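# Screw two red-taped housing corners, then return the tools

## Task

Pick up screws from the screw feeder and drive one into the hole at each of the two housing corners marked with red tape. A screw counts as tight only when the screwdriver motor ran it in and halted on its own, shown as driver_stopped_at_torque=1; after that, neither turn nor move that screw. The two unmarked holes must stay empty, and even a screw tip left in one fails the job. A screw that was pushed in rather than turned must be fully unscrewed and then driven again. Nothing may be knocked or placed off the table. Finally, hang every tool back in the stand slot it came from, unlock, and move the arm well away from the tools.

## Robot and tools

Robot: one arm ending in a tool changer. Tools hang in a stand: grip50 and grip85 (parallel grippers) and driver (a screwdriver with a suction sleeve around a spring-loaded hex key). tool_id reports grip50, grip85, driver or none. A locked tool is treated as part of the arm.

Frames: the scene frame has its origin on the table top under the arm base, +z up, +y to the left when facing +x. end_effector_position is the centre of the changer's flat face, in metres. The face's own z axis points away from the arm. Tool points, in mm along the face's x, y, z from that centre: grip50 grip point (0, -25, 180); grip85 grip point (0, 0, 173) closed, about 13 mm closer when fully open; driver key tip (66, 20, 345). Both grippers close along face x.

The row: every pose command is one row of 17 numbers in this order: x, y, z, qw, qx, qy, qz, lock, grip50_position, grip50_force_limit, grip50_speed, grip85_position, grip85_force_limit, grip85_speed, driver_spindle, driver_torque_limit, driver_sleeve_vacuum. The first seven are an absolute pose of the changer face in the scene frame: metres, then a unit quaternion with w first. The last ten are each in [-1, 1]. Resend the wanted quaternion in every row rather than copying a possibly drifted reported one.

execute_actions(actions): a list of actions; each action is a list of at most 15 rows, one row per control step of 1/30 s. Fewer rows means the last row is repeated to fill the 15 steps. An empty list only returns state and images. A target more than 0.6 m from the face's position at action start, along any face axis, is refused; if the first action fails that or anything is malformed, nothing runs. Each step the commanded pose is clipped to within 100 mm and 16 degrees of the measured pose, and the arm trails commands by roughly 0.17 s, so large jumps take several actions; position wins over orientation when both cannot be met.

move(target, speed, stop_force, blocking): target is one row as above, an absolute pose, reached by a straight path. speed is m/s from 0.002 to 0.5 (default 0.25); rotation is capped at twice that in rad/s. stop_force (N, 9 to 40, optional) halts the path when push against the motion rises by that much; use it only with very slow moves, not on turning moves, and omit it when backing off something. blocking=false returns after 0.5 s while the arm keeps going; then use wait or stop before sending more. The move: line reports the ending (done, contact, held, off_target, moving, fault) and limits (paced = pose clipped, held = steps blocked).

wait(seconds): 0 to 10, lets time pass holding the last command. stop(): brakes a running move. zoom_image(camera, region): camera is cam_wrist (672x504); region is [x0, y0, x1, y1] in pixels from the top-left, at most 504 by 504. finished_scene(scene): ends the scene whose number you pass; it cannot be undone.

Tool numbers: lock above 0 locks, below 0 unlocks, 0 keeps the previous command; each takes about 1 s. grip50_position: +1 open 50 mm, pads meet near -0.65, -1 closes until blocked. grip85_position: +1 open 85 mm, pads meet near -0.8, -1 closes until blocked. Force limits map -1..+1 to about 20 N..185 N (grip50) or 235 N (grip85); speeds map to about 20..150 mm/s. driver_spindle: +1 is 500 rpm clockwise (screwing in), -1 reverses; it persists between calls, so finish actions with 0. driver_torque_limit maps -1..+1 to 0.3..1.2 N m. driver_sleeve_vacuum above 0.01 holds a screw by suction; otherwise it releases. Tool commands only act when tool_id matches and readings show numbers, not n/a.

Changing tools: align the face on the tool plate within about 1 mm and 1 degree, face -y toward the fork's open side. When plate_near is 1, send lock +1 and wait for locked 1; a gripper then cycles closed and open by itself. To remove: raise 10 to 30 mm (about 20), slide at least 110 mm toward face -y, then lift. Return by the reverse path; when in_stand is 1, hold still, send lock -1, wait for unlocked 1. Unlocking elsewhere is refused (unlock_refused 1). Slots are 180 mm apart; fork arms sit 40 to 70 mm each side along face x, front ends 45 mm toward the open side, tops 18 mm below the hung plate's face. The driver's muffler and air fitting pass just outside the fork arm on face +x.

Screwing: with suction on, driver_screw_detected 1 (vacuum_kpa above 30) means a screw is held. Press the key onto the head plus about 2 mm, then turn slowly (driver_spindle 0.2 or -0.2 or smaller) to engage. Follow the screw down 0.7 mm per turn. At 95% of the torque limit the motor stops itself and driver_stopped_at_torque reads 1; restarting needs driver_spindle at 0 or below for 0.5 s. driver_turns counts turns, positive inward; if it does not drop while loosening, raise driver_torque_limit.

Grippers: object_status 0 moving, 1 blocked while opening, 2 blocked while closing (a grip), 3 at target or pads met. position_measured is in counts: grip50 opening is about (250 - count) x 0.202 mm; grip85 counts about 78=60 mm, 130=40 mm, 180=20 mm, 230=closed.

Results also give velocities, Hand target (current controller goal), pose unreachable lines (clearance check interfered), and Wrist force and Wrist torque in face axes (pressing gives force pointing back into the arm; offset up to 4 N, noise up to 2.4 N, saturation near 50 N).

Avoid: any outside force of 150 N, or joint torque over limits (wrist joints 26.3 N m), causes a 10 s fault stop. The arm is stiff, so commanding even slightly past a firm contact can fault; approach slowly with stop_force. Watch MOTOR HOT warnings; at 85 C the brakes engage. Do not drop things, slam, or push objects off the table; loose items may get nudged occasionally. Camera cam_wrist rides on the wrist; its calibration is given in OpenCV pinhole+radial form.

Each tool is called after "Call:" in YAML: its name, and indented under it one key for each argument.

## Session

Call:
execute_actions:
  actions: []

Scene clock: 0.00 s.
end_effector_position=(+0.3037, -0.1152, +0.1939) locked=0 unlocked=1 plate_near=0 in_stand=0 unlock_refused=0 tool_id=none grip50_position_measured=n/a grip50_object_status=n/a grip85_position_measured=n/a grip85_object_status=n/a driver_sleeve_vacuum_kpa=n/a driver_screw_detected=n/a driver_stopped_at_torque=n/a driver_turns=n/a end_effector_quat_wxyz=(+0.237, +0.165, +0.957, +0.025) end_effector_velocity=(-0.000, +0.000, -0.000) end_effector_angular_velocity=(+0.001, +0.000, -0.000)
Joint positions: [-0.276 -1.115  2.806 -4.052 -2.187  2.797]
Joint velocities: [ 0.    -0.     0.     0.001 -0.     0.001]
Motor temperatures (°C, as the motors report them): [23 20 24 31 31 34]
Wrist force (N, on the end effector, along its own x y z axes, offset not removed): no reading
Wrist torque (N m, same axes, about the end effector's origin, offset not removed): no reading
Hand target: +0.304, -0.115, +0.194; +0.237, +0.165, +0.957, +0.025
camera_calibration (this result's frames):
cam_wrist: T_world_to_cam=[[-0.843193, 0.353062, -0.405428, 0.382071], [0.187279, 0.899794, 0.394078, 0.0315539], [0.503936, 0.256355, -0.824821, 0.0800284], [0, 0, 0, 1]] pos_world=[0.275921, -0.183802, 0.208477]

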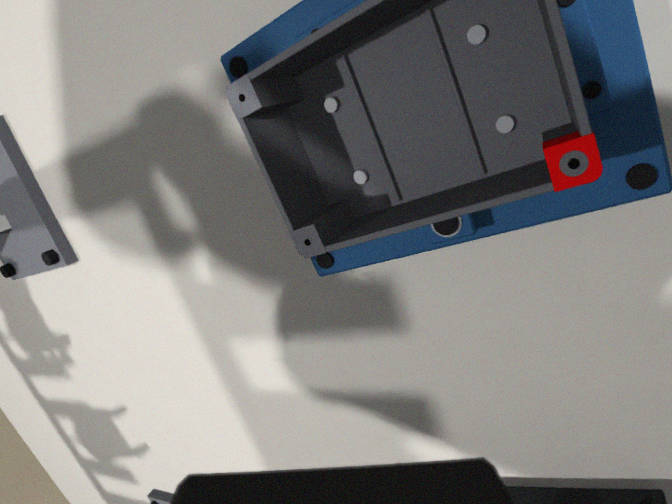

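Call:
move:
  target: [0.36,-0.1,0.36,-0.052,0.166,0.94,0.296,0,0,0,0,0,0,0,0,0,0]
  speed: 0.15

Call:
move:
  target: [0.4,-0.1,0.6,-0.212,0.675,0.675,0.212,0,0,0,0,0,0,0,0,0,0]
  speed: 0.15

Call:
move:
  target: [0.56,-0.03,0.62,0,0.7071,0.7071,0,0,0,0,0,0,0,0,0,0,0]
  speed: 0.15

Scene clock: 7.80 s.
end_effector_position=(+0.3599, -0.1002, +0.3599) locked=0 unlocked=1 plate_near=0 in_stand=0 unlock_refused=0 tool_id=none grip50_position_measured=n/a grip50_object_status=n/a grip85_position_measured=n/a grip85_object_status=n/a driver_sleeve_vacuum_kpa=n/a driver_screw_detected=n/a driver_stopped_at_torque=n/a driver_turns=n/a end_effector_quat_wxyz=(-0.052, +0.166, +0.940, +0.295) end_effector_velocity=(+0.001, +0.001, +0.003) end_effector_angular_velocity=(+0.009, +0.005, +0.004)
Joint positions: [-0.031 -1.739  2.247 -2.057 -1.801  3.54 ]
Joint velocities: [ 0.003  0.003 -0.01   0.014  0.009  0.004]
Motor temperatures (°C, as the motors report them): [23 20 24 31 31 34]
Wrist force (N, on the end effector, along its own x y z axes, offset not removed): [-0.1 3.7 1.9]
Wrist torque (N m, same axes, about the end effector's origin, offset not removed): [0.17 -0.24 -0.13]
Hand target: +0.360, -0.100, +0.360; -0.052, +0.166, +0.939, +0.296
Off the commanded pose: 0.000 m, 0 deg.
move: done
camera_calibration (this result's frames):
cam_wrist: T_world_to_cam=[[-0.929641, 0.277363, 0.242563, 0.281807], [0.361619, 0.560466, 0.745057, -0.280989], [0.0707032, 0.780351, -0.621332, 0.319933], [0, 0, 0, 1]] pos_world=[0.34097, -0.170338, 0.339782]

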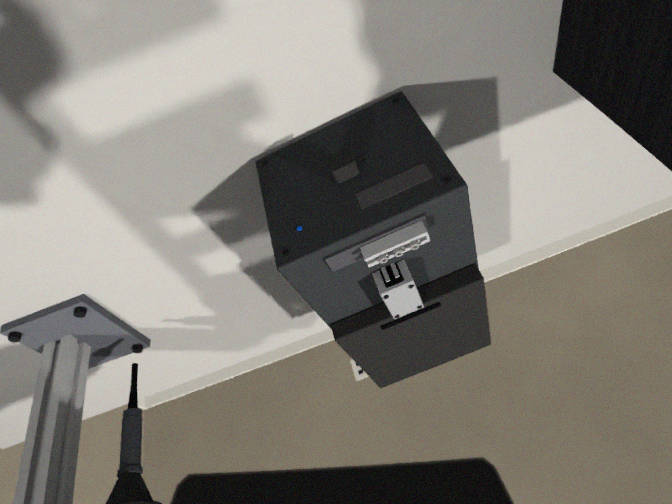

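Scene clock: 12.33 s.
end_effector_position=(+0.3998, -0.1001, +0.5997) locked=0 unlocked=1 plate_near=0 in_stand=0 unlock_refused=0 tool_id=none grip50_position_measured=n/a grip50_object_status=n/a grip85_position_measured=n/a grip85_object_status=n/a driver_sleeve_vacuum_kpa=n/a driver_screw_detected=n/a driver_stopped_at_torque=n/a driver_turns=n/a end_effector_quat_wxyz=(-0.212, +0.674, +0.675, +0.213) end_effector_velocity=(+0.001, -0.000, +0.003) end_effector_angular_velocity=(-0.001, +0.010, -0.012)
Joint positions: [ 0.345 -1.535  1.608 -1.537 -1.776  5.144]
Joint velocities: [ 0.003  0.005 -0.011  0.008 -0.     0.019]
Motor temperatures (°C, as the motors report them): [23 20 24 31 31 34]
Wrist force (N, on the end effector, along its own x y z axes, offset not removed): [-0.9 2.4 2.1]
Wrist torque (N m, same axes, about the end effector's origin, offset not removed): [0.02 -0.13 -0.12]
Hand target: +0.400, -0.100, +0.600; -0.212, +0.675, +0.675, +0.212
Off the commanded pose: 0.000 m, 0 deg.
move: done
camera_calibration (this result's frames):
cam_wrist: T_world_to_cam=[[0.0240754, 0.795171, 0.605907, -0.286731], [0.956132, -0.19531, 0.218326, -0.471569], [0.291946, 0.574071, -0.76499, 0.443061], [0, 0, 0, 1]] pos_world=[0.328435, -0.11845, 0.615625]

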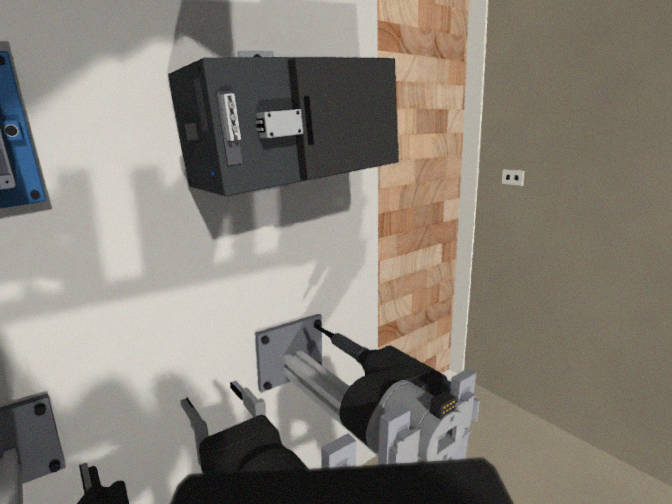

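Scene clock: 14.90 s.
end_effector_position=(+0.5597, -0.0302, +0.6200) locked=0 unlocked=1 plate_near=0 in_stand=0 unlock_refused=0 tool_id=none grip50_position_measured=n/a grip50_object_status=n/a grip85_position_measured=n/a grip85_object_status=n/a driver_sleeve_vacuum_kpa=n/a driver_screw_detected=n/a driver_stopped_at_torque=n/a driver_turns=n/a end_effector_quat_wxyz=(-0.000, +0.707, +0.707, +0.001) end_effector_velocity=(+0.003, +0.001, +0.001) end_effector_angular_velocity=(-0.011, +0.004, -0.001)
Joint positions: [ 0.437 -0.955  0.96  -1.068 -2.27   5.411]
Joint velocities: [ 0.001  0.014 -0.022  0.022 -0.006  0.011]
Motor temperatures (°C, as the motors report them): [23 20 24 31 31 34]
Wrist force (N, on the end effector, along its own x y z axes, offset not removed): [0.3 -1.1 2.1]
Wrist torque (N m, same axes, about the end effector's origin, offset not removed): [-0.03 0.05 -0.10]
Hand target: +0.560, -0.030, +0.620; +0.000, +0.707, +0.707, +0.000
Off the commanded pose: 0.000 m, 0 deg.
move: done
camera_calibration (this result's frames):
cam_wrist: T_world_to_cam=[[0.0260157, 0.998725, 0.0432725, -0.00453206], [0.955665, -0.037548, 0.292053, -0.655906], [0.293305, 0.0337561, -0.955423, 0.472744], [0, 0, 0, 1]] pos_world=[0.488286, -0.0360597, 0.643426]

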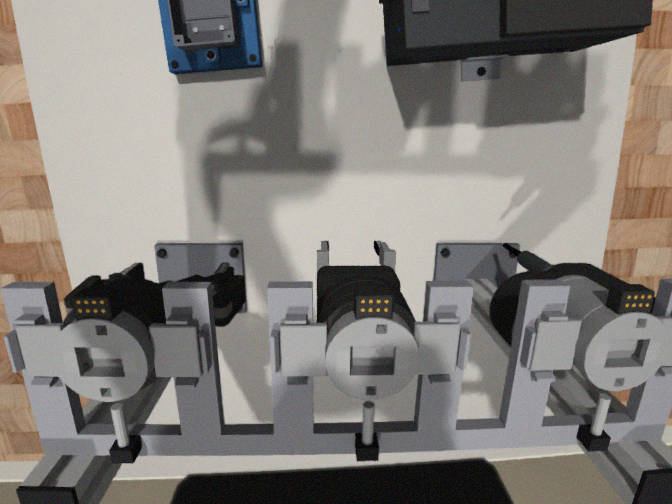

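Call:
move:
  target: [0.642,0.18,0.445,0,0.7181,0.6959,0,0,0,0,0,0,0,0,0,0,0]
  speed: 0.15

Call:
execute_actions:
  actions:
    - [[0.642,0.18,0.438,0,0.7181,0.6959,0,0,0,0,0,0,0,0,0,0,0]]

Scene clock: 20.37 s.
end_effector_position=(+0.6421, +0.1798, +0.4453) locked=0 unlocked=1 plate_near=0 in_stand=0 unlock_refused=0 tool_id=none grip50_position_measured=n/a grip50_object_status=n/a grip85_position_measured=n/a grip85_object_status=n/a driver_sleeve_vacuum_kpa=n/a driver_screw_detected=n/a driver_stopped_at_torque=n/a driver_turns=n/a end_effector_quat_wxyz=(+0.000, +0.718, +0.696, -0.000) end_effector_velocity=(+0.002, +0.002, -0.002) end_effector_angular_velocity=(+0.000, +0.001, -0.002)
Joint positions: [ 0.399 -0.593  1.039 -1.534 -2.288  5.4  ]
Joint velocities: [-0.002  0.006 -0.005 -0.001 -0.     0.001]
Motor temperatures (°C, as the motors report them): [23 20 24 31 31 34]
Wrist force (N, on the end effector, along its own x y z axes, offset not removed): [2.0 2.7 1.3]
Wrist torque (N m, same axes, about the end effector's origin, offset not removed): [0.01 -0.21 -0.17]
Hand target: +0.642, +0.180, +0.445; +0.000, +0.718, +0.696, -0.000
Off the commanded pose: 0.000 m, 0 deg.
move: done
camera_calibration (this result's frames):
cam_wrist: T_world_to_cam=[[0.0574912, 0.997487, 0.0414102, -0.227991], [0.954485, -0.0670777, 0.290619, -0.669091], [0.292666, 0.0228173, -0.955942, 0.277204], [0, 0, 0, 1]] pos_world=[0.570616, 0.176212, 0.468882]

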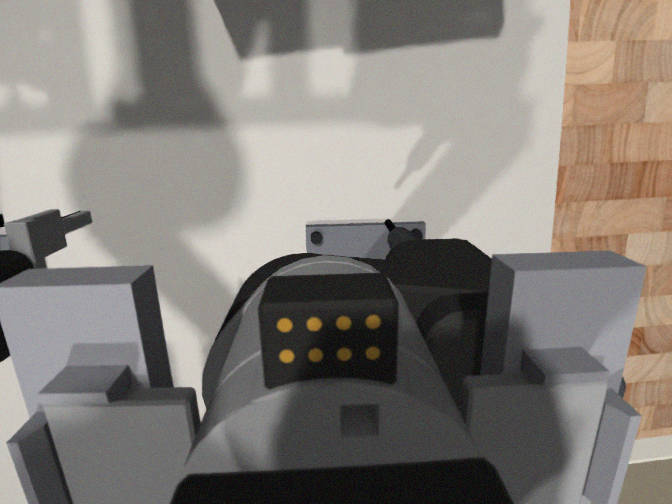

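Scene clock: 20.87 s.
end_effector_position=(+0.6420, +0.1800, +0.4382) locked=0 unlocked=1 plate_near=0 in_stand=0 unlock_refused=0 tool_id=none grip50_position_measured=n/a grip50_object_status=n/a grip85_position_measured=n/a grip85_object_status=n/a driver_sleeve_vacuum_kpa=n/a driver_screw_detected=n/a driver_stopped_at_torque=n/a driver_turns=n/a end_effector_quat_wxyz=(+0.000, +0.718, +0.696, -0.000) end_effector_velocity=(-0.001, +0.000, -0.002) end_effector_angular_velocity=(-0.000, -0.000, +0.000)
Joint positions: [ 0.394 -0.595  1.058 -1.555 -2.291  5.394]
Joint velocities: [-0.001 -0.001  0.006 -0.006 -0.001 -0.001]
Motor temperatures (°C, as the motors report them): [23 20 24 31 31 34]
Wrist force (N, on the end effector, along its own x y z axes, offset not removed): [-1.4 1.4 2.9]
Wrist torque (N m, same axes, about the end effector's origin, offset not removed): [0.13 0.07 -0.24]
Hand target: +0.642, +0.180, +0.438; +0.000, +0.718, +0.696, -0.000
Off the commanded pose: 0.000 m, 0 deg.
camera_calibration (this result's frames):
cam_wrist: T_world_to_cam=[[0.0575179, 0.997484, 0.0414494, -0.22794], [0.954497, -0.0671135, 0.290569, -0.666905], [0.29262, 0.0228504, -0.955956, 0.270514], [0, 0, 0, 1]] pos_world=[0.570512, 0.176426, 0.461829]

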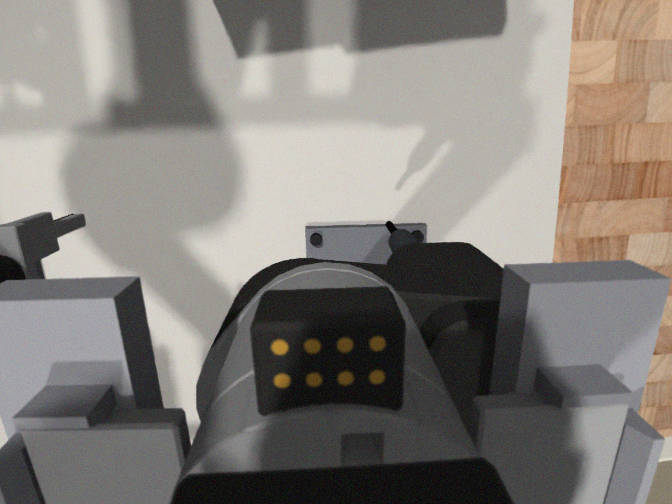

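Call:
move:
  target: [0.646,0.1798,0.431,0,0.7181,0.6959,0,0,0,0,0,0,0,0,0,0,0]
  speed: 0.015

Call:
move:
  target: [0.646,0.1798,0.4,0,0.7181,0.6959,0,0,0,0,0,0,0,0,0,0,0]
  speed: 0.004
  stop_force: 15

Scene clock: 23.77 s.
end_effector_position=(+0.6458, +0.1798, +0.4313) locked=0 unlocked=1 plate_near=0 in_stand=0 unlock_refused=0 tool_id=none grip50_position_measured=n/a grip50_object_status=n/a grip85_position_measured=n/a grip85_object_status=n/a driver_sleeve_vacuum_kpa=n/a driver_screw_detected=n/a driver_stopped_at_torque=n/a driver_turns=n/a end_effector_quat_wxyz=(+0.000, +0.718, +0.696, -0.000) end_effector_velocity=(+0.001, +0.000, -0.003) end_effector_angular_velocity=(+0.000, +0.000, +0.001)
Joint positions: [ 0.385 -0.59   1.062 -1.571 -2.295  5.384]
Joint velocities: [-0.003  0.002  0.002 -0.006 -0.001 -0.004]
Motor temperatures (°C, as the motors report them): [23 20 24 31 31 34]
Wrist force (N, on the end effector, along its own x y z axes, offset not removed): [-2.6 1.5 0.0]
Wrist torque (N m, same axes, about the end effector's origin, offset not removed): [0.05 -0.04 -0.31]
Hand target: +0.646, +0.180, +0.431; +0.000, +0.718, +0.696, -0.000
Off the commanded pose: 0.000 m, 0 deg.
move: done
camera_calibration (this result's frames):
cam_wrist: T_world_to_cam=[[0.0575083, 0.997484, 0.0414544, -0.227675], [0.954495, -0.067106, 0.290579, -0.668539], [0.29263, 0.0228573, -0.955953, 0.262795], [0, 0, 0, 1]] pos_world=[0.574308, 0.176233, 0.454921]

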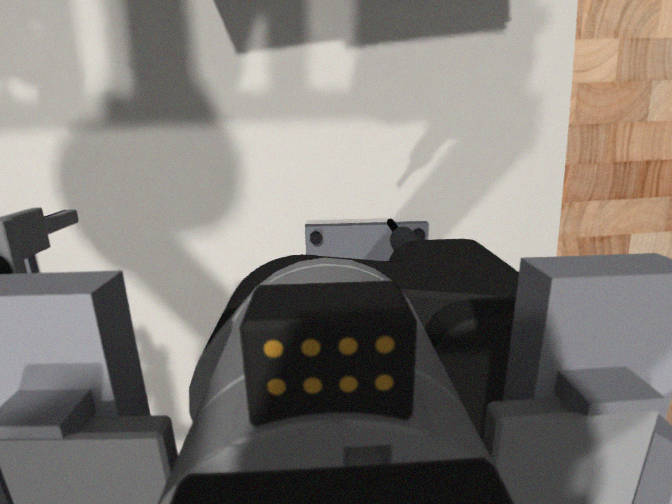

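Scene clock: 29.13 s.
end_effector_position=(+0.6459, +0.1798, +0.4114) locked=0 unlocked=1 plate_near=1 in_stand=1 unlock_refused=0 tool_id=none grip50_position_measured=n/a grip50_object_status=n/a grip85_position_measured=n/a grip85_object_status=n/a driver_sleeve_vacuum_kpa=n/a driver_screw_detected=n/a driver_stopped_at_torque=n/a driver_turns=n/a end_effector_quat_wxyz=(+0.000, +0.718, +0.696, +0.000) end_effector_velocity=(-0.000, -0.000, +0.001) end_effector_angular_velocity=(-0.002, +0.002, +0.002)
Joint positions: [ 0.368 -0.594  1.112 -1.63  -2.302  5.364]
Joint velocities: [ 0.001  0.    -0.002  0.006 -0.     0.001]
Motor temperatures (°C, as the motors report them): [23 20 24 31 31 34]
Wrist force (N, on the end effector, along its own x y z axes, offset not removed): [6.7 14.3 -21.0]
Wrist torque (N m, same axes, about the end effector's origin, offset not removed): [-0.25 -0.17 1.11]
Hand target: +0.646, +0.180, +0.412; +0.000, +0.718, +0.696, +0.000
Off the commanded pose: 0.011 m, 0 deg.
move: contact
camera_calibration (this result's frames):
cam_wrist: T_world_to_cam=[[0.0574544, 0.997488, 0.0414316, -0.226773], [0.954468, -0.0670501, 0.290679, -0.662902], [0.292727, 0.0228444, -0.955923, 0.243616], [0, 0, 0, 1]] pos_world=[0.574435, 0.176191, 0.434965]

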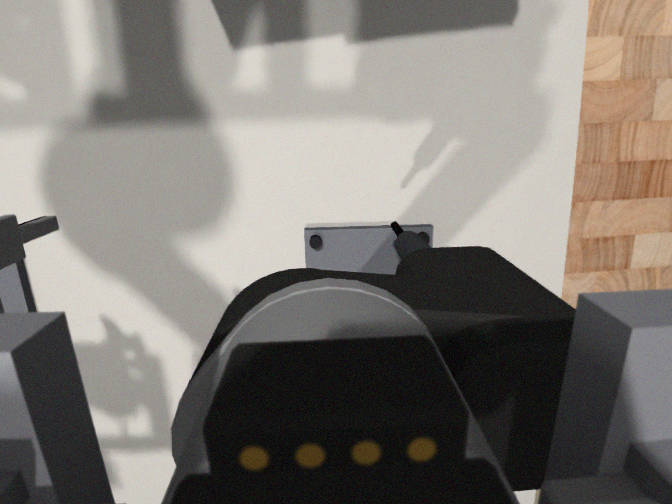

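Call:
execute_actions:
  actions:
    - [[0.6465,0.1798,0.4115,0,0.7193,0.6947,0,1,0,0,0,0,0,0,0,0,0]]
    - [[0.6465,0.1798,0.4115,0,0.7193,0.6947,0,1,0,0,0,0,0,0,0,0,0]]
    - [[0.6465,0.1798,0.4115,0,0.7193,0.6947,0,1,0,0,0,0,0,0,0,0,0]]

Call:
move:
  target: [0.6465,0.1798,0.4315,0,0.7193,0.6947,0,0,0,0,0,0,0,0,0,0,0]
  speed: 0.03

Call:
move:
  target: [0.5265,0.184,0.4315,0,0.7193,0.6947,0,0,0,0,0,0,0,0,0,0,0]
  speed: 0.1

Call:
move:
  target: [0.47,0.1,0.56,0,0.7193,0.6947,0,0,0,0,0,0,0,0,0,0,0]
  speed: 0.15

Scene clock: 34.23 s.
end_effector_position=(+0.6465, +0.1798, +0.4115) locked=1 unlocked=0 plate_near=1 in_stand=1 unlock_refused=0 tool_id=driver grip50_position_measured=n/a grip50_object_status=n/a grip85_position_measured=n/a grip85_object_status=n/a driver_sleeve_vacuum_kpa=n/a driver_screw_detected=n/a driver_stopped_at_torque=n/a driver_turns=n/a end_effector_quat_wxyz=(+0.000, +0.719, +0.695, +0.000) end_effector_velocity=(-0.000, -0.000, -0.001) end_effector_angular_velocity=(-0.001, +0.002, +0.001)
Joint positions: [ 0.368 -0.593  1.109 -1.629 -2.302  5.367]
Joint velocities: [-0.001  0.     0.002  0.001 -0.     0.   ]
Motor temperatures (°C, as the motors report them): [23 20 24 31 31 34]
Wrist force (N, on the end effector, along its own x y z axes, offset not removed): [-11.5 -5.4 -26.6]
Wrist torque (N m, same axes, about the end effector's origin, offset not removed): [-0.51 1.61 -0.53]
Hand target: +0.647, +0.180, +0.412; +0.000, +0.719, +0.695, -0.000
Off the commanded pose: 0.000 m, 0 deg.
camera_calibration (this result's frames):
cam_wrist: T_world_to_cam=[[0.0609611, 0.997275, 0.0415508, -0.229101], [0.95423, -0.0704401, 0.290661, -0.662752], [0.292796, 0.0219299, -0.955923, 0.24373], [0, 0, 0, 1]] pos_world=[0.575021, 0.176447, 0.435143]

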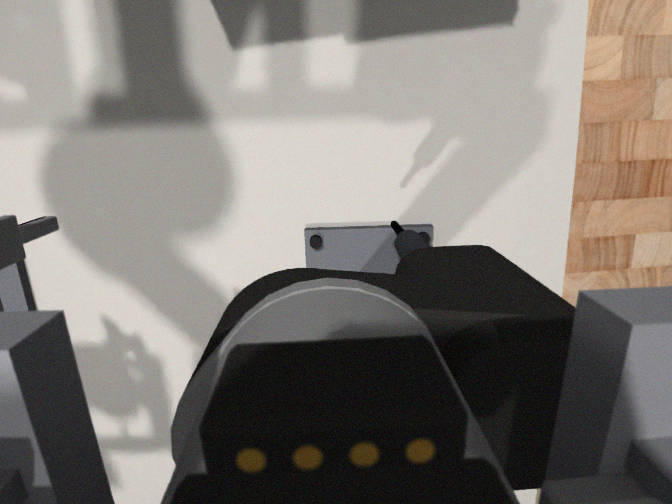

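Scene clock: 35.27 s.
end_effector_position=(+0.6465, +0.1798, +0.4312) locked=1 unlocked=0 plate_near=1 in_stand=0 unlock_refused=0 tool_id=driver grip50_position_measured=n/a grip50_object_status=n/a grip85_position_measured=n/a grip85_object_status=n/a driver_sleeve_vacuum_kpa=0 driver_screw_detected=0 driver_stopped_at_torque=0 driver_turns=0.00 end_effector_quat_wxyz=(-0.000, +0.719, +0.695, +0.000) end_effector_velocity=(+0.000, +0.000, +0.003) end_effector_angular_velocity=(+0.000, -0.000, -0.001)
Joint positions: [ 0.385 -0.589  1.06  -1.571 -2.295  5.387]
Joint velocities: [ 0.003  0.001 -0.009  0.009  0.001  0.004]
Motor temperatures (°C, as the motors report them): [23 20 24 31 31 34]
Wrist force (N, on the end effector, along its own x y z axes, offset not removed): [0.1 -1.0 1.3]
Wrist torque (N m, same axes, about the end effector's origin, offset not removed): [-0.29 0.00 -0.29]
Hand target: +0.646, +0.180, +0.432; -0.000, +0.719, +0.695, +0.000
Off the commanded pose: 0.000 m, 0 deg.
move: done
camera_calibration (this result's frames):
cam_wrist: T_world_to_cam=[[0.0608505, 0.997281, 0.0415655, -0.229864], [0.95424, -0.0703384, 0.290653, -0.668406], [0.292787, 0.0219771, -0.955925, 0.262492], [0, 0, 0, 1]] pos_world=[0.574953, 0.176456, 0.454752]

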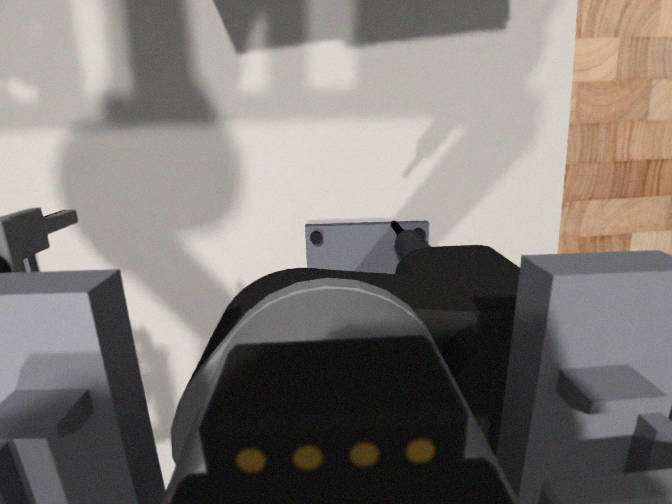

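Scene clock: 37.03 s.
end_effector_position=(+0.5269, +0.1842, +0.4315) locked=1 unlocked=0 plate_near=1 in_stand=0 unlock_refused=0 tool_id=driver grip50_position_measured=n/a grip50_object_status=n/a grip85_position_measured=n/a grip85_object_status=n/a driver_sleeve_vacuum_kpa=0 driver_screw_detected=0 driver_stopped_at_torque=0 driver_turns=0.00 end_effector_quat_wxyz=(-0.000, +0.719, +0.695, +0.000) end_effector_velocity=(-0.003, -0.000, -0.001) end_effector_angular_velocity=(-0.000, +0.000, -0.000)
Joint positions: [ 0.466 -0.782  1.434 -1.69  -2.256  5.48 ]
Joint velocities: [ 0.001 -0.004  0.008 -0.003  0.001  0.002]
Motor temperatures (°C, as the motors report them): [23 20 24 31 31 34]
Wrist force (N, on the end effector, along its own x y z axes, offset not removed): [-0.5 0.4 0.1]
Wrist torque (N m, same axes, about the end effector's origin, offset not removed): [-0.18 -0.26 -0.31]
Hand target: +0.527, +0.184, +0.432; -0.000, +0.719, +0.695, +0.000
Off the commanded pose: 0.000 m, 0 deg.
move: done
camera_calibration (this result's frames):
cam_wrist: T_world_to_cam=[[0.060832, 0.99728, 0.0416203, -0.226969], [0.954275, -0.070334, 0.290539, -0.554032], [0.292676, 0.0220431, -0.955958, 0.297806], [0, 0, 0, 1]] pos_world=[0.455345, 0.180819, 0.455104]

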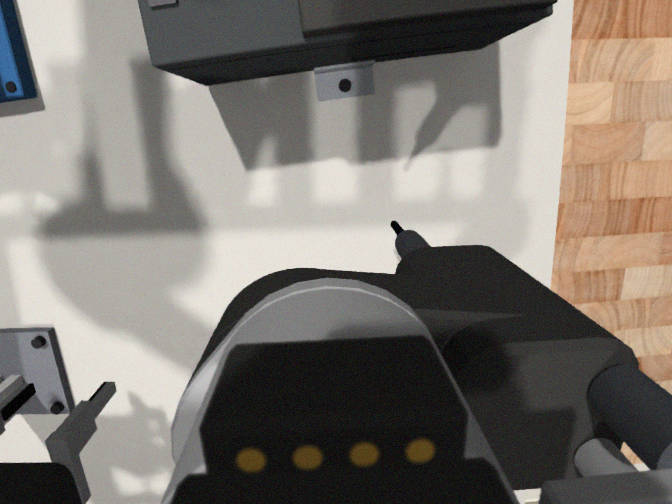

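Scene clock: 38.73 s.
end_effector_position=(+0.4700, +0.1001, +0.5597) locked=1 unlocked=0 plate_near=1 in_stand=0 unlock_refused=0 tool_id=driver grip50_position_measured=n/a grip50_object_status=n/a grip85_position_measured=n/a grip85_object_status=n/a driver_sleeve_vacuum_kpa=0 driver_screw_detected=0 driver_stopped_at_torque=0 driver_turns=0.00 end_effector_quat_wxyz=(-0.000, +0.719, +0.695, +0.000) end_effector_velocity=(-0.001, -0.002, +0.003) end_effector_angular_velocity=(+0.000, -0.001, -0.001)
Joint positions: [ 0.558 -0.978  1.335 -1.336 -2.207  5.578]
Joint velocities: [ 0.002 -0.002 -0.005  0.007  0.001  0.002]
Motor temperatures (°C, as the motors report them): [23 20 24 31 31 34]
Wrist force (N, on the end effector, along its own x y z axes, offset not removed): [-2.5 2.3 0.3]
Wrist torque (N m, same axes, about the end effector's origin, offset not removed): [0.06 0.01 -0.24]
Hand target: +0.470, +0.100, +0.560; -0.000, +0.719, +0.695, +0.000
Off the commanded pose: 0.000 m, 0 deg.
move: done
camera_calibration (this result's frames):
cam_wrist: T_world_to_cam=[[0.0607913, 0.997277, 0.0417412, -0.145097], [0.954249, -0.0703325, 0.290623, -0.54294], [0.292767, 0.0221641, -0.955927, 0.438799], [0, 0, 0, 1]] pos_world=[0.398455, 0.0967901, 0.583307]

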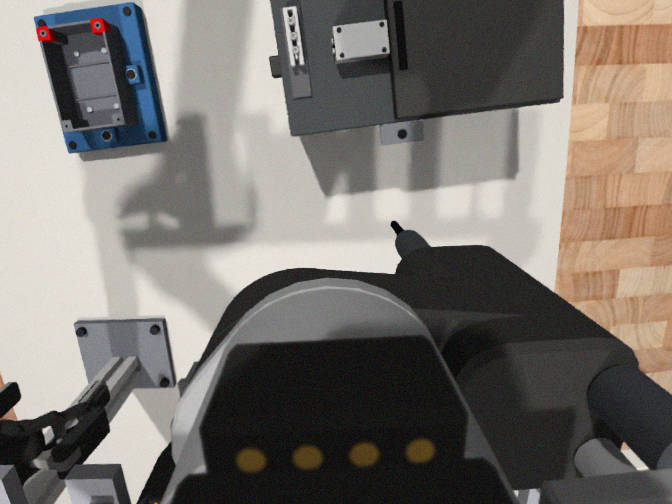

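Call:
move:
  target: [0.40,0.02,0.56,0,0.7193,0.6947,0,0,0,0,0,0,0,0,0,0,0]
  speed: 0.15

Call:
move:
  target: [0.3036,0.019,0.53,0,0.7193,0.6947,0,0,0,0,0,0,0,0,0,0,0]
  speed: 0.1

Call:
zoom_image:
  camera: "cam_wrist"
  region: [360,190,420,250]

Scene clock: 45.13 s.
end_effector_position=(+0.4002, +0.0203, +0.5600) locked=1 unlocked=0 plate_near=1 in_stand=0 unlock_refused=0 tool_id=driver grip50_position_measured=n/a grip50_object_status=n/a grip85_position_measured=n/a grip85_object_status=n/a driver_sleeve_vacuum_kpa=0 driver_screw_detected=0 driver_stopped_at_torque=0 driver_turns=0.00 end_effector_quat_wxyz=(+0.000, +0.719, +0.695, -0.000) end_effector_velocity=(-0.002, -0.002, -0.001) end_effector_angular_velocity=(-0.000, +0.000, +0.001)
Joint positions: [ 0.555 -1.223  1.543 -1.301 -2.209  5.576]
Joint velocities: [-0.001 -0.007  0.006  0.    -0.001 -0.002]
Motor temperatures (°C, as the motors report them): [23 20 24 31 31 34]
Wrist force (N, on the end effector, along its own x y z axes, offset not removed): [-2.3 1.5 3.4]
Wrist torque (N m, same axes, about the end effector's origin, offset not removed): [0.19 -0.11 -0.28]
Hand target: +0.400, +0.020, +0.560; +0.000, +0.719, +0.695, -0.000
Off the commanded pose: 0.000 m, 0 deg.
move: done
camera_calibration (this result's frames):
cam_wrist: T_world_to_cam=[[0.0608785, 0.997284, 0.0414623, -0.0611436], [0.954263, -0.0703331, 0.290578, -0.482003], [0.292704, 0.021876, -0.955953, 0.461289], [0, 0, 0, 1]] pos_world=[0.328659, 0.0169855, 0.583565]

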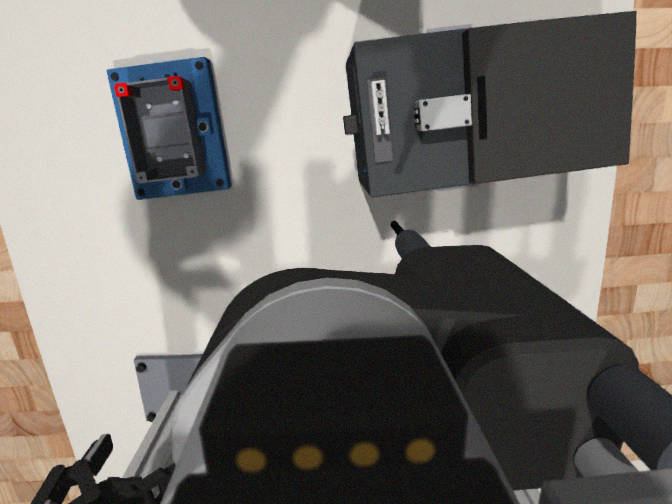

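Scene clock: 46.70 s.
end_effector_position=(+0.3039, +0.0191, +0.5301) locked=1 unlocked=0 plate_near=1 in_stand=0 unlock_refused=0 tool_id=driver grip50_position_measured=n/a grip50_object_status=n/a grip85_position_measured=n/a grip85_object_status=n/a driver_sleeve_vacuum_kpa=0 driver_screw_detected=0 driver_stopped_at_torque=0 driver_turns=0.00 end_effector_quat_wxyz=(-0.000, +0.719, +0.695, +0.000) end_effector_velocity=(-0.003, +0.000, -0.001) end_effector_angular_velocity=(-0.000, -0.000, +0.002)
Joint positions: [ 0.63  -1.382  1.79  -1.346 -2.165  5.651]
Joint velocities: [ 0.004 -0.004  0.006 -0.     0.002  0.002]
Motor temperatures (°C, as the motors report them): [23 20 24 31 31 34]
Wrist force (N, on the end effector, along its own x y z axes, offset not removed): [-0.4 0.9 3.3]
Wrist torque (N m, same axes, about the end effector's origin, offset not removed): [-0.04 -0.18 -0.19]
Hand target: +0.304, +0.019, +0.530; -0.000, +0.719, +0.695, +0.000
Off the commanded pose: 0.000 m, 0 deg.
move: done
camera_calibration (this result's frames):
cam_wrist: T_world_to_cam=[[0.0608146, 0.997281, 0.0416162, -0.0529244], [0.954274, -0.0703164, 0.290545, -0.381542], [0.292682, 0.0220438, -0.955956, 0.46094], [0, 0, 0, 1]] pos_world=[0.232406, 0.015791, 0.553696]

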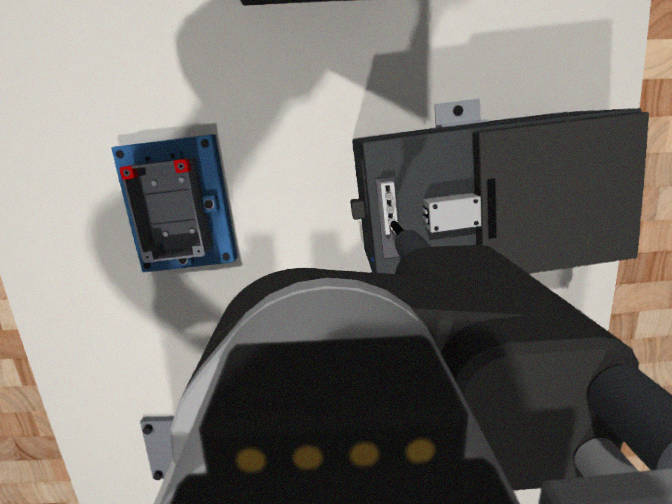

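Region (360, 190, 420, 250) of cam_wrist's 672x504 image, scaled by 8.400, with more detail than that image has.

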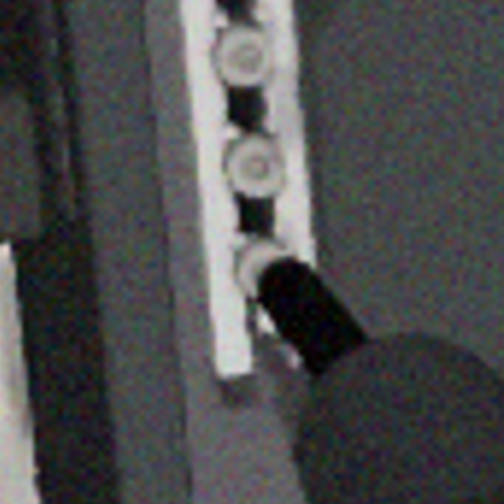

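Call:
execute_actions:
  actions:
    - [[0.3059,0.02,0.522,0,0.7193,0.6947,0,0,0,0,0,0,0,0,0,0,0]]
    - [[0.3059,0.02,0.515,0,0.7193,0.6947,0,0,0,0,0,0,0,0,0,0,0]]
    - [[0.3059,0.02,0.511,0,0.7193,0.6947,0,0,0,0,0,0,0,0,0.15,0,1]]
    - [[0.3059,0.02,0.508,0,0.7193,0.6947,0,0,0,0,0,0,0,0,0.15,0,1]]
    - [[0.3059,0.02,0.508,0,0.7193,0.6947,0,0,0,0,0,0,0,0,0,0,1]]

Call:
zoom_image:
  camera: "cam_wrist"
  region: [360,190,420,250]

Scene clock: 53.40 s.
end_effector_position=(+0.3059, +0.0200, +0.5080) locked=1 unlocked=0 plate_near=1 in_stand=0 unlock_refused=0 tool_id=driver grip50_position_measured=n/a grip50_object_status=n/a grip85_position_measured=n/a grip85_object_status=n/a driver_sleeve_vacuum_kpa=40 driver_screw_detected=1 driver_stopped_at_torque=0 driver_turns=1.22 end_effector_quat_wxyz=(+0.000, +0.719, +0.695, -0.000) end_effector_velocity=(-0.000, +0.000, +0.000) end_effector_angular_velocity=(-0.001, -0.001, +0.001)
Joint positions: [ 0.604 -1.394  1.851 -1.409 -2.181  5.626]
Joint velocities: [ 0.001 -0.     0.    -0.    -0.     0.   ]
Motor temperatures (°C, as the motors report them): [23 20 24 31 31 34]
Wrist force (N, on the end effector, along its own x y z axes, offset not removed): [-0.4 1.4 -4.4]
Wrist torque (N m, same axes, about the end effector's origin, offset not removed): [-0.18 0.03 -0.23]
Hand target: +0.306, +0.020, +0.508; +0.000, +0.719, +0.695, -0.000
Off the commanded pose: 0.000 m, 0 deg.
camera_calibration (this result's frames):
cam_wrist: T_world_to_cam=[[0.0608773, 0.997283, 0.0414862, -0.052947], [0.954256, -0.0703395, 0.290598, -0.376967], [0.292726, 0.0218976, -0.955945, 0.439208], [0, 0, 0, 1]] pos_world=[0.234378, 0.0166698, 0.531601]

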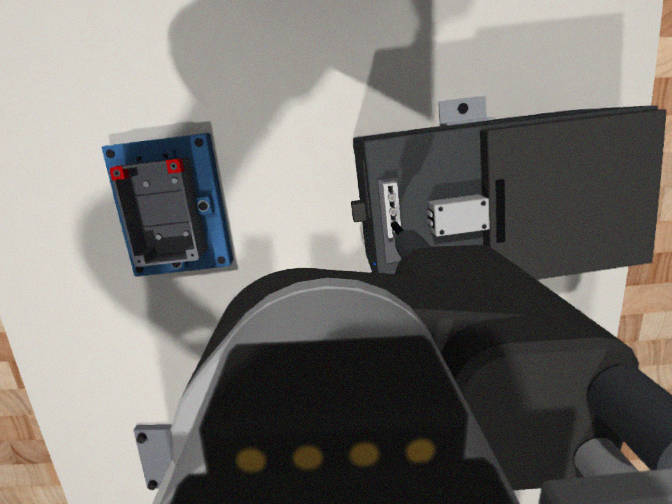

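Region (360, 190, 420, 250) of cam_wrist's 672x504 image, scaled by 8.400, with more detail than that image has.

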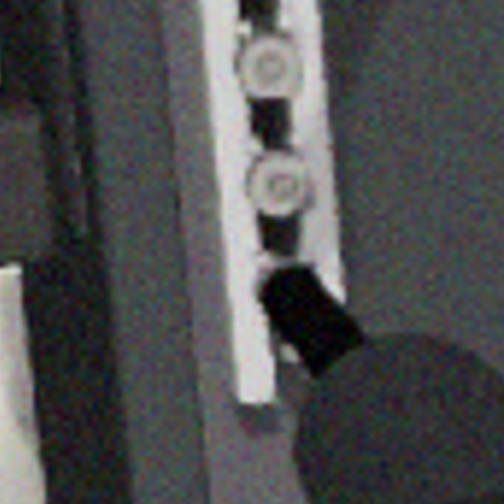

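Call:
move:
  target: [0.3059,0.02,0.535,0,0.7193,0.6947,0,0,0,0,0,0,0,0,0,0,1]
  speed: 0.025

Call:
move:
  target: [0.29,-0.05,0.535,0,0.7193,0.6947,0,0,0,0,0,0,0,0,0,0,1]
  speed: 0.15

Call:
move:
  target: [0.2444,-0.2165,0.435,0,0.7193,0.6947,0,0,0,0,0,0,0,0,0,0,1]
  speed: 0.12

Call:
execute_actions:
  actions:
    - [[0.2444,-0.2165,0.4284,0,0.7193,0.6947,0,0,0,0,0,0,0,0,0,0,1]]

Call:
zoom_image:
  camera: "cam_wrist"
  region: [360,190,420,250]

Scene clock: 58.03 s.
end_effector_position=(+0.3059, +0.0200, +0.5346) locked=1 unlocked=0 plate_near=1 in_stand=0 unlock_refused=0 tool_id=driver grip50_position_measured=n/a grip50_object_status=n/a grip85_position_measured=n/a grip85_object_status=n/a driver_sleeve_vacuum_kpa=40 driver_screw_detected=1 driver_stopped_at_torque=0 driver_turns=1.22 end_effector_quat_wxyz=(-0.000, +0.719, +0.695, +0.000) end_effector_velocity=(+0.000, +0.000, +0.003) end_effector_angular_velocity=(-0.000, +0.001, -0.000)
Joint positions: [ 0.633 -1.374  1.774 -1.335 -2.164  5.654]
Joint velocities: [ 0.003  0.003 -0.009  0.009  0.002  0.003]
Motor temperatures (°C, as the motors report them): [23 20 24 31 31 34]
Wrist force (N, on the end effector, along its own x y z axes, offset not removed): [-2.2 4.3 -0.2]
Wrist torque (N m, same axes, about the end effector's origin, offset not removed): [0.24 0.10 -0.15]
Hand target: +0.306, +0.020, +0.535; -0.000, +0.719, +0.695, +0.000
Off the commanded pose: 0.000 m, 0 deg.
move: done
camera_calibration (this result's frames):
cam_wrist: T_world_to_cam=[[0.0608329, 0.997281, 0.0415854, -0.0540713], [0.954252, -0.0703265, 0.290616, -0.384686], [0.29275, 0.022004, -0.955936, 0.464636], [0, 0, 0, 1]] pos_world=[0.234355, 0.0166468, 0.558207]

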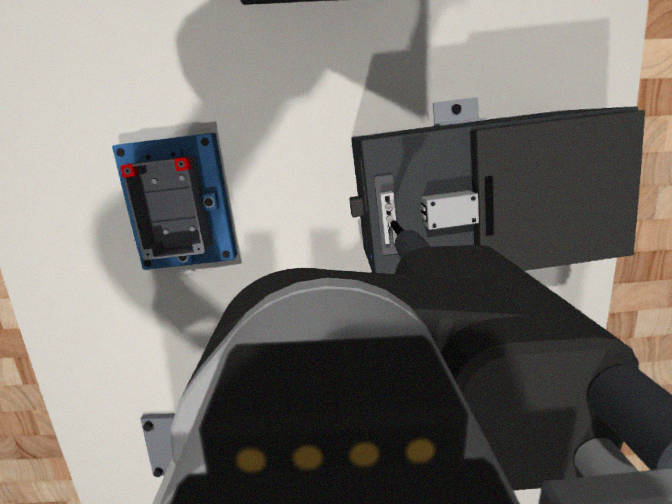

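Scene clock: 59.13 s.
end_effector_position=(+0.2900, -0.0497, +0.5350) locked=1 unlocked=0 plate_near=1 in_stand=0 unlock_refused=0 tool_id=driver grip50_position_measured=n/a grip50_object_status=n/a grip85_position_measured=n/a grip85_object_status=n/a driver_sleeve_vacuum_kpa=40 driver_screw_detected=1 driver_stopped_at_torque=0 driver_turns=1.22 end_effector_quat_wxyz=(+0.000, +0.719, +0.695, -0.000) end_effector_velocity=(-0.001, -0.003, +0.000) end_effector_angular_velocity=(+0.001, -0.001, -0.002)
Joint positions: [ 0.581 -1.528  1.813 -1.251 -2.194  5.603]
Joint velocities: [-0.002 -0.006  0.001  0.002 -0.001 -0.001]
Motor temperatures (°C, as the motors report them): [23 20 24 31 31 34]
Wrist force (N, on the end effector, along its own x y z axes, offset not removed): [-2.1 0.4 0.8]
Wrist torque (N m, same axes, about the end effector's origin, offset not removed): [0.09 -0.10 -0.22]
Hand target: +0.290, -0.050, +0.535; +0.000, +0.719, +0.695, -0.000
Off the commanded pose: 0.000 m, 0 deg.
move: done
camera_calibration (this result's frames):
cam_wrist: T_world_to_cam=[[0.0609256, 0.997285, 0.0413699, 0.0164547], [0.95425, -0.070352, 0.290616, -0.374543], [0.292737, 0.0217713, -0.955945, 0.471148], [0, 0, 0, 1]] pos_world=[0.218483, -0.0530174, 0.558559]

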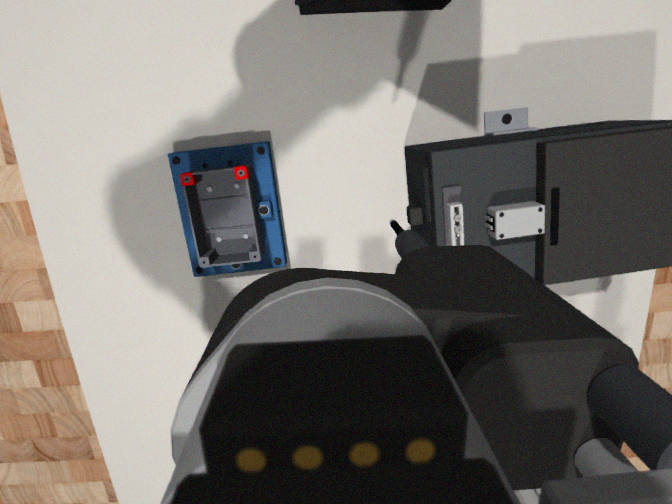

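Scene clock: 61.40 s.
end_effector_position=(+0.2443, -0.2163, +0.4351) locked=1 unlocked=0 plate_near=1 in_stand=0 unlock_refused=0 tool_id=driver grip50_position_measured=n/a grip50_object_status=n/a grip85_position_measured=n/a grip85_object_status=n/a driver_sleeve_vacuum_kpa=40 driver_screw_detected=1 driver_stopped_at_torque=0 driver_turns=1.22 end_effector_quat_wxyz=(+0.000, +0.719, +0.695, -0.000) end_effector_velocity=(-0.000, -0.002, -0.001) end_effector_angular_velocity=(+0.001, -0.001, +0.002)
Joint positions: [ 0.206 -2.024  2.117 -1.349 -2.365  5.16 ]
Joint velocities: [-0.008 -0.008  0.004 -0.007 -0.002 -0.015]
Motor temperatures (°C, as the motors report them): [23 20 24 31 31 34]
Wrist force (N, on the end effector, along its own x y z axes, offset not removed): [-2.6 1.9 3.3]
Wrist torque (N m, same axes, about the end effector's origin, offset not removed): [0.06 -0.05 -0.22]
Hand target: +0.244, -0.217, +0.435; +0.000, +0.719, +0.695, -0.000
Off the commanded pose: 0.000 m, 0 deg.
move: done
camera_calibration (this result's frames):
cam_wrist: T_world_to_cam=[[0.0612512, 0.997302, 0.0404623, 0.189825], [0.954285, -0.070395, 0.290491, -0.313553], [0.292555, 0.0208197, -0.956022, 0.392595], [0, 0, 0, 1]] pos_world=[0.172737, -0.219559, 0.458733]

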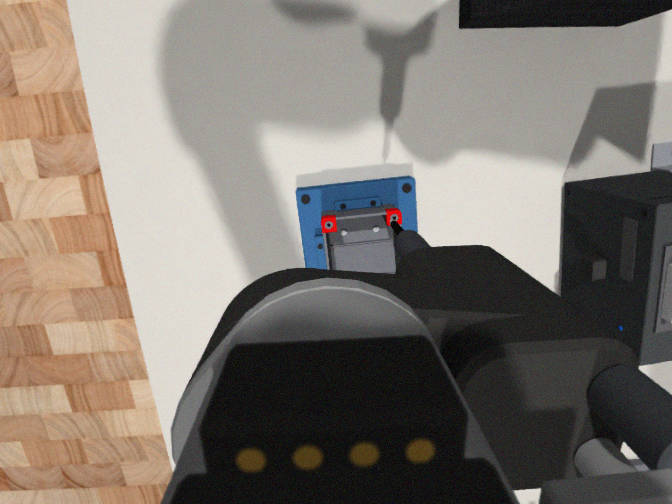

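Scene clock: 61.90 s.
end_effector_position=(+0.2444, -0.2165, +0.4286) locked=1 unlocked=0 plate_near=1 in_stand=0 unlock_refused=0 tool_id=driver grip50_position_measured=n/a grip50_object_status=n/a grip85_position_measured=n/a grip85_object_status=n/a driver_sleeve_vacuum_kpa=40 driver_screw_detected=1 driver_stopped_at_torque=0 driver_turns=1.22 end_effector_quat_wxyz=(+0.000, +0.719, +0.695, -0.000) end_effector_velocity=(-0.000, +0.000, -0.001) end_effector_angular_velocity=(+0.001, -0.001, +0.001)
Joint positions: [ 0.189 -2.033  2.136 -1.376 -2.369  5.137]
Joint velocities: [-0.003 -0.003  0.005 -0.007 -0.001 -0.007]
Motor temperatures (°C, as the motors report them): [23 20 24 31 31 34]
Wrist force (N, on the end effector, along its own x y z axes, offset not removed): [-2.2 0.2 3.4]
Wrist torque (N m, same axes, about the end effector's origin, offset not removed): [-0.20 0.02 -0.23]
Hand target: +0.244, -0.217, +0.428; +0.000, +0.719, +0.695, -0.000
Off the commanded pose: 0.000 m, 0 deg.
camera_calibration (this result's frames):
cam_wrist: T_world_to_cam=[[0.0609272, 0.997285, 0.0413658, 0.189983], [0.954275, -0.0703505, 0.290533, -0.311814], [0.292654, 0.021773, -0.955971, 0.386505], [0, 0, 0, 1]] pos_world=[0.172869, -0.219819, 0.452221]

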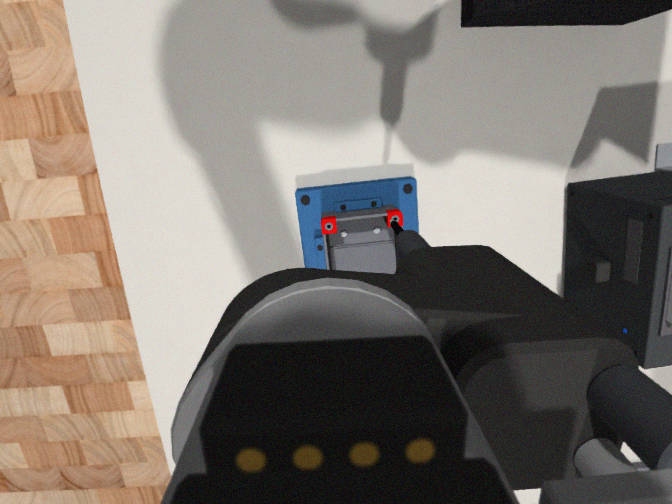

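Region (360, 190, 420, 250) of cam_wrist's 672x504 image, scaled by 8.400, with more detail than that image has.

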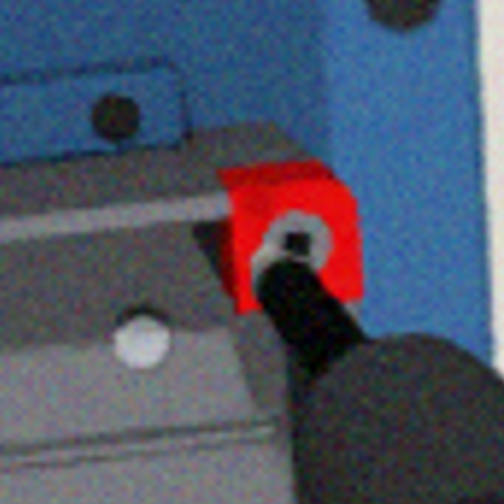

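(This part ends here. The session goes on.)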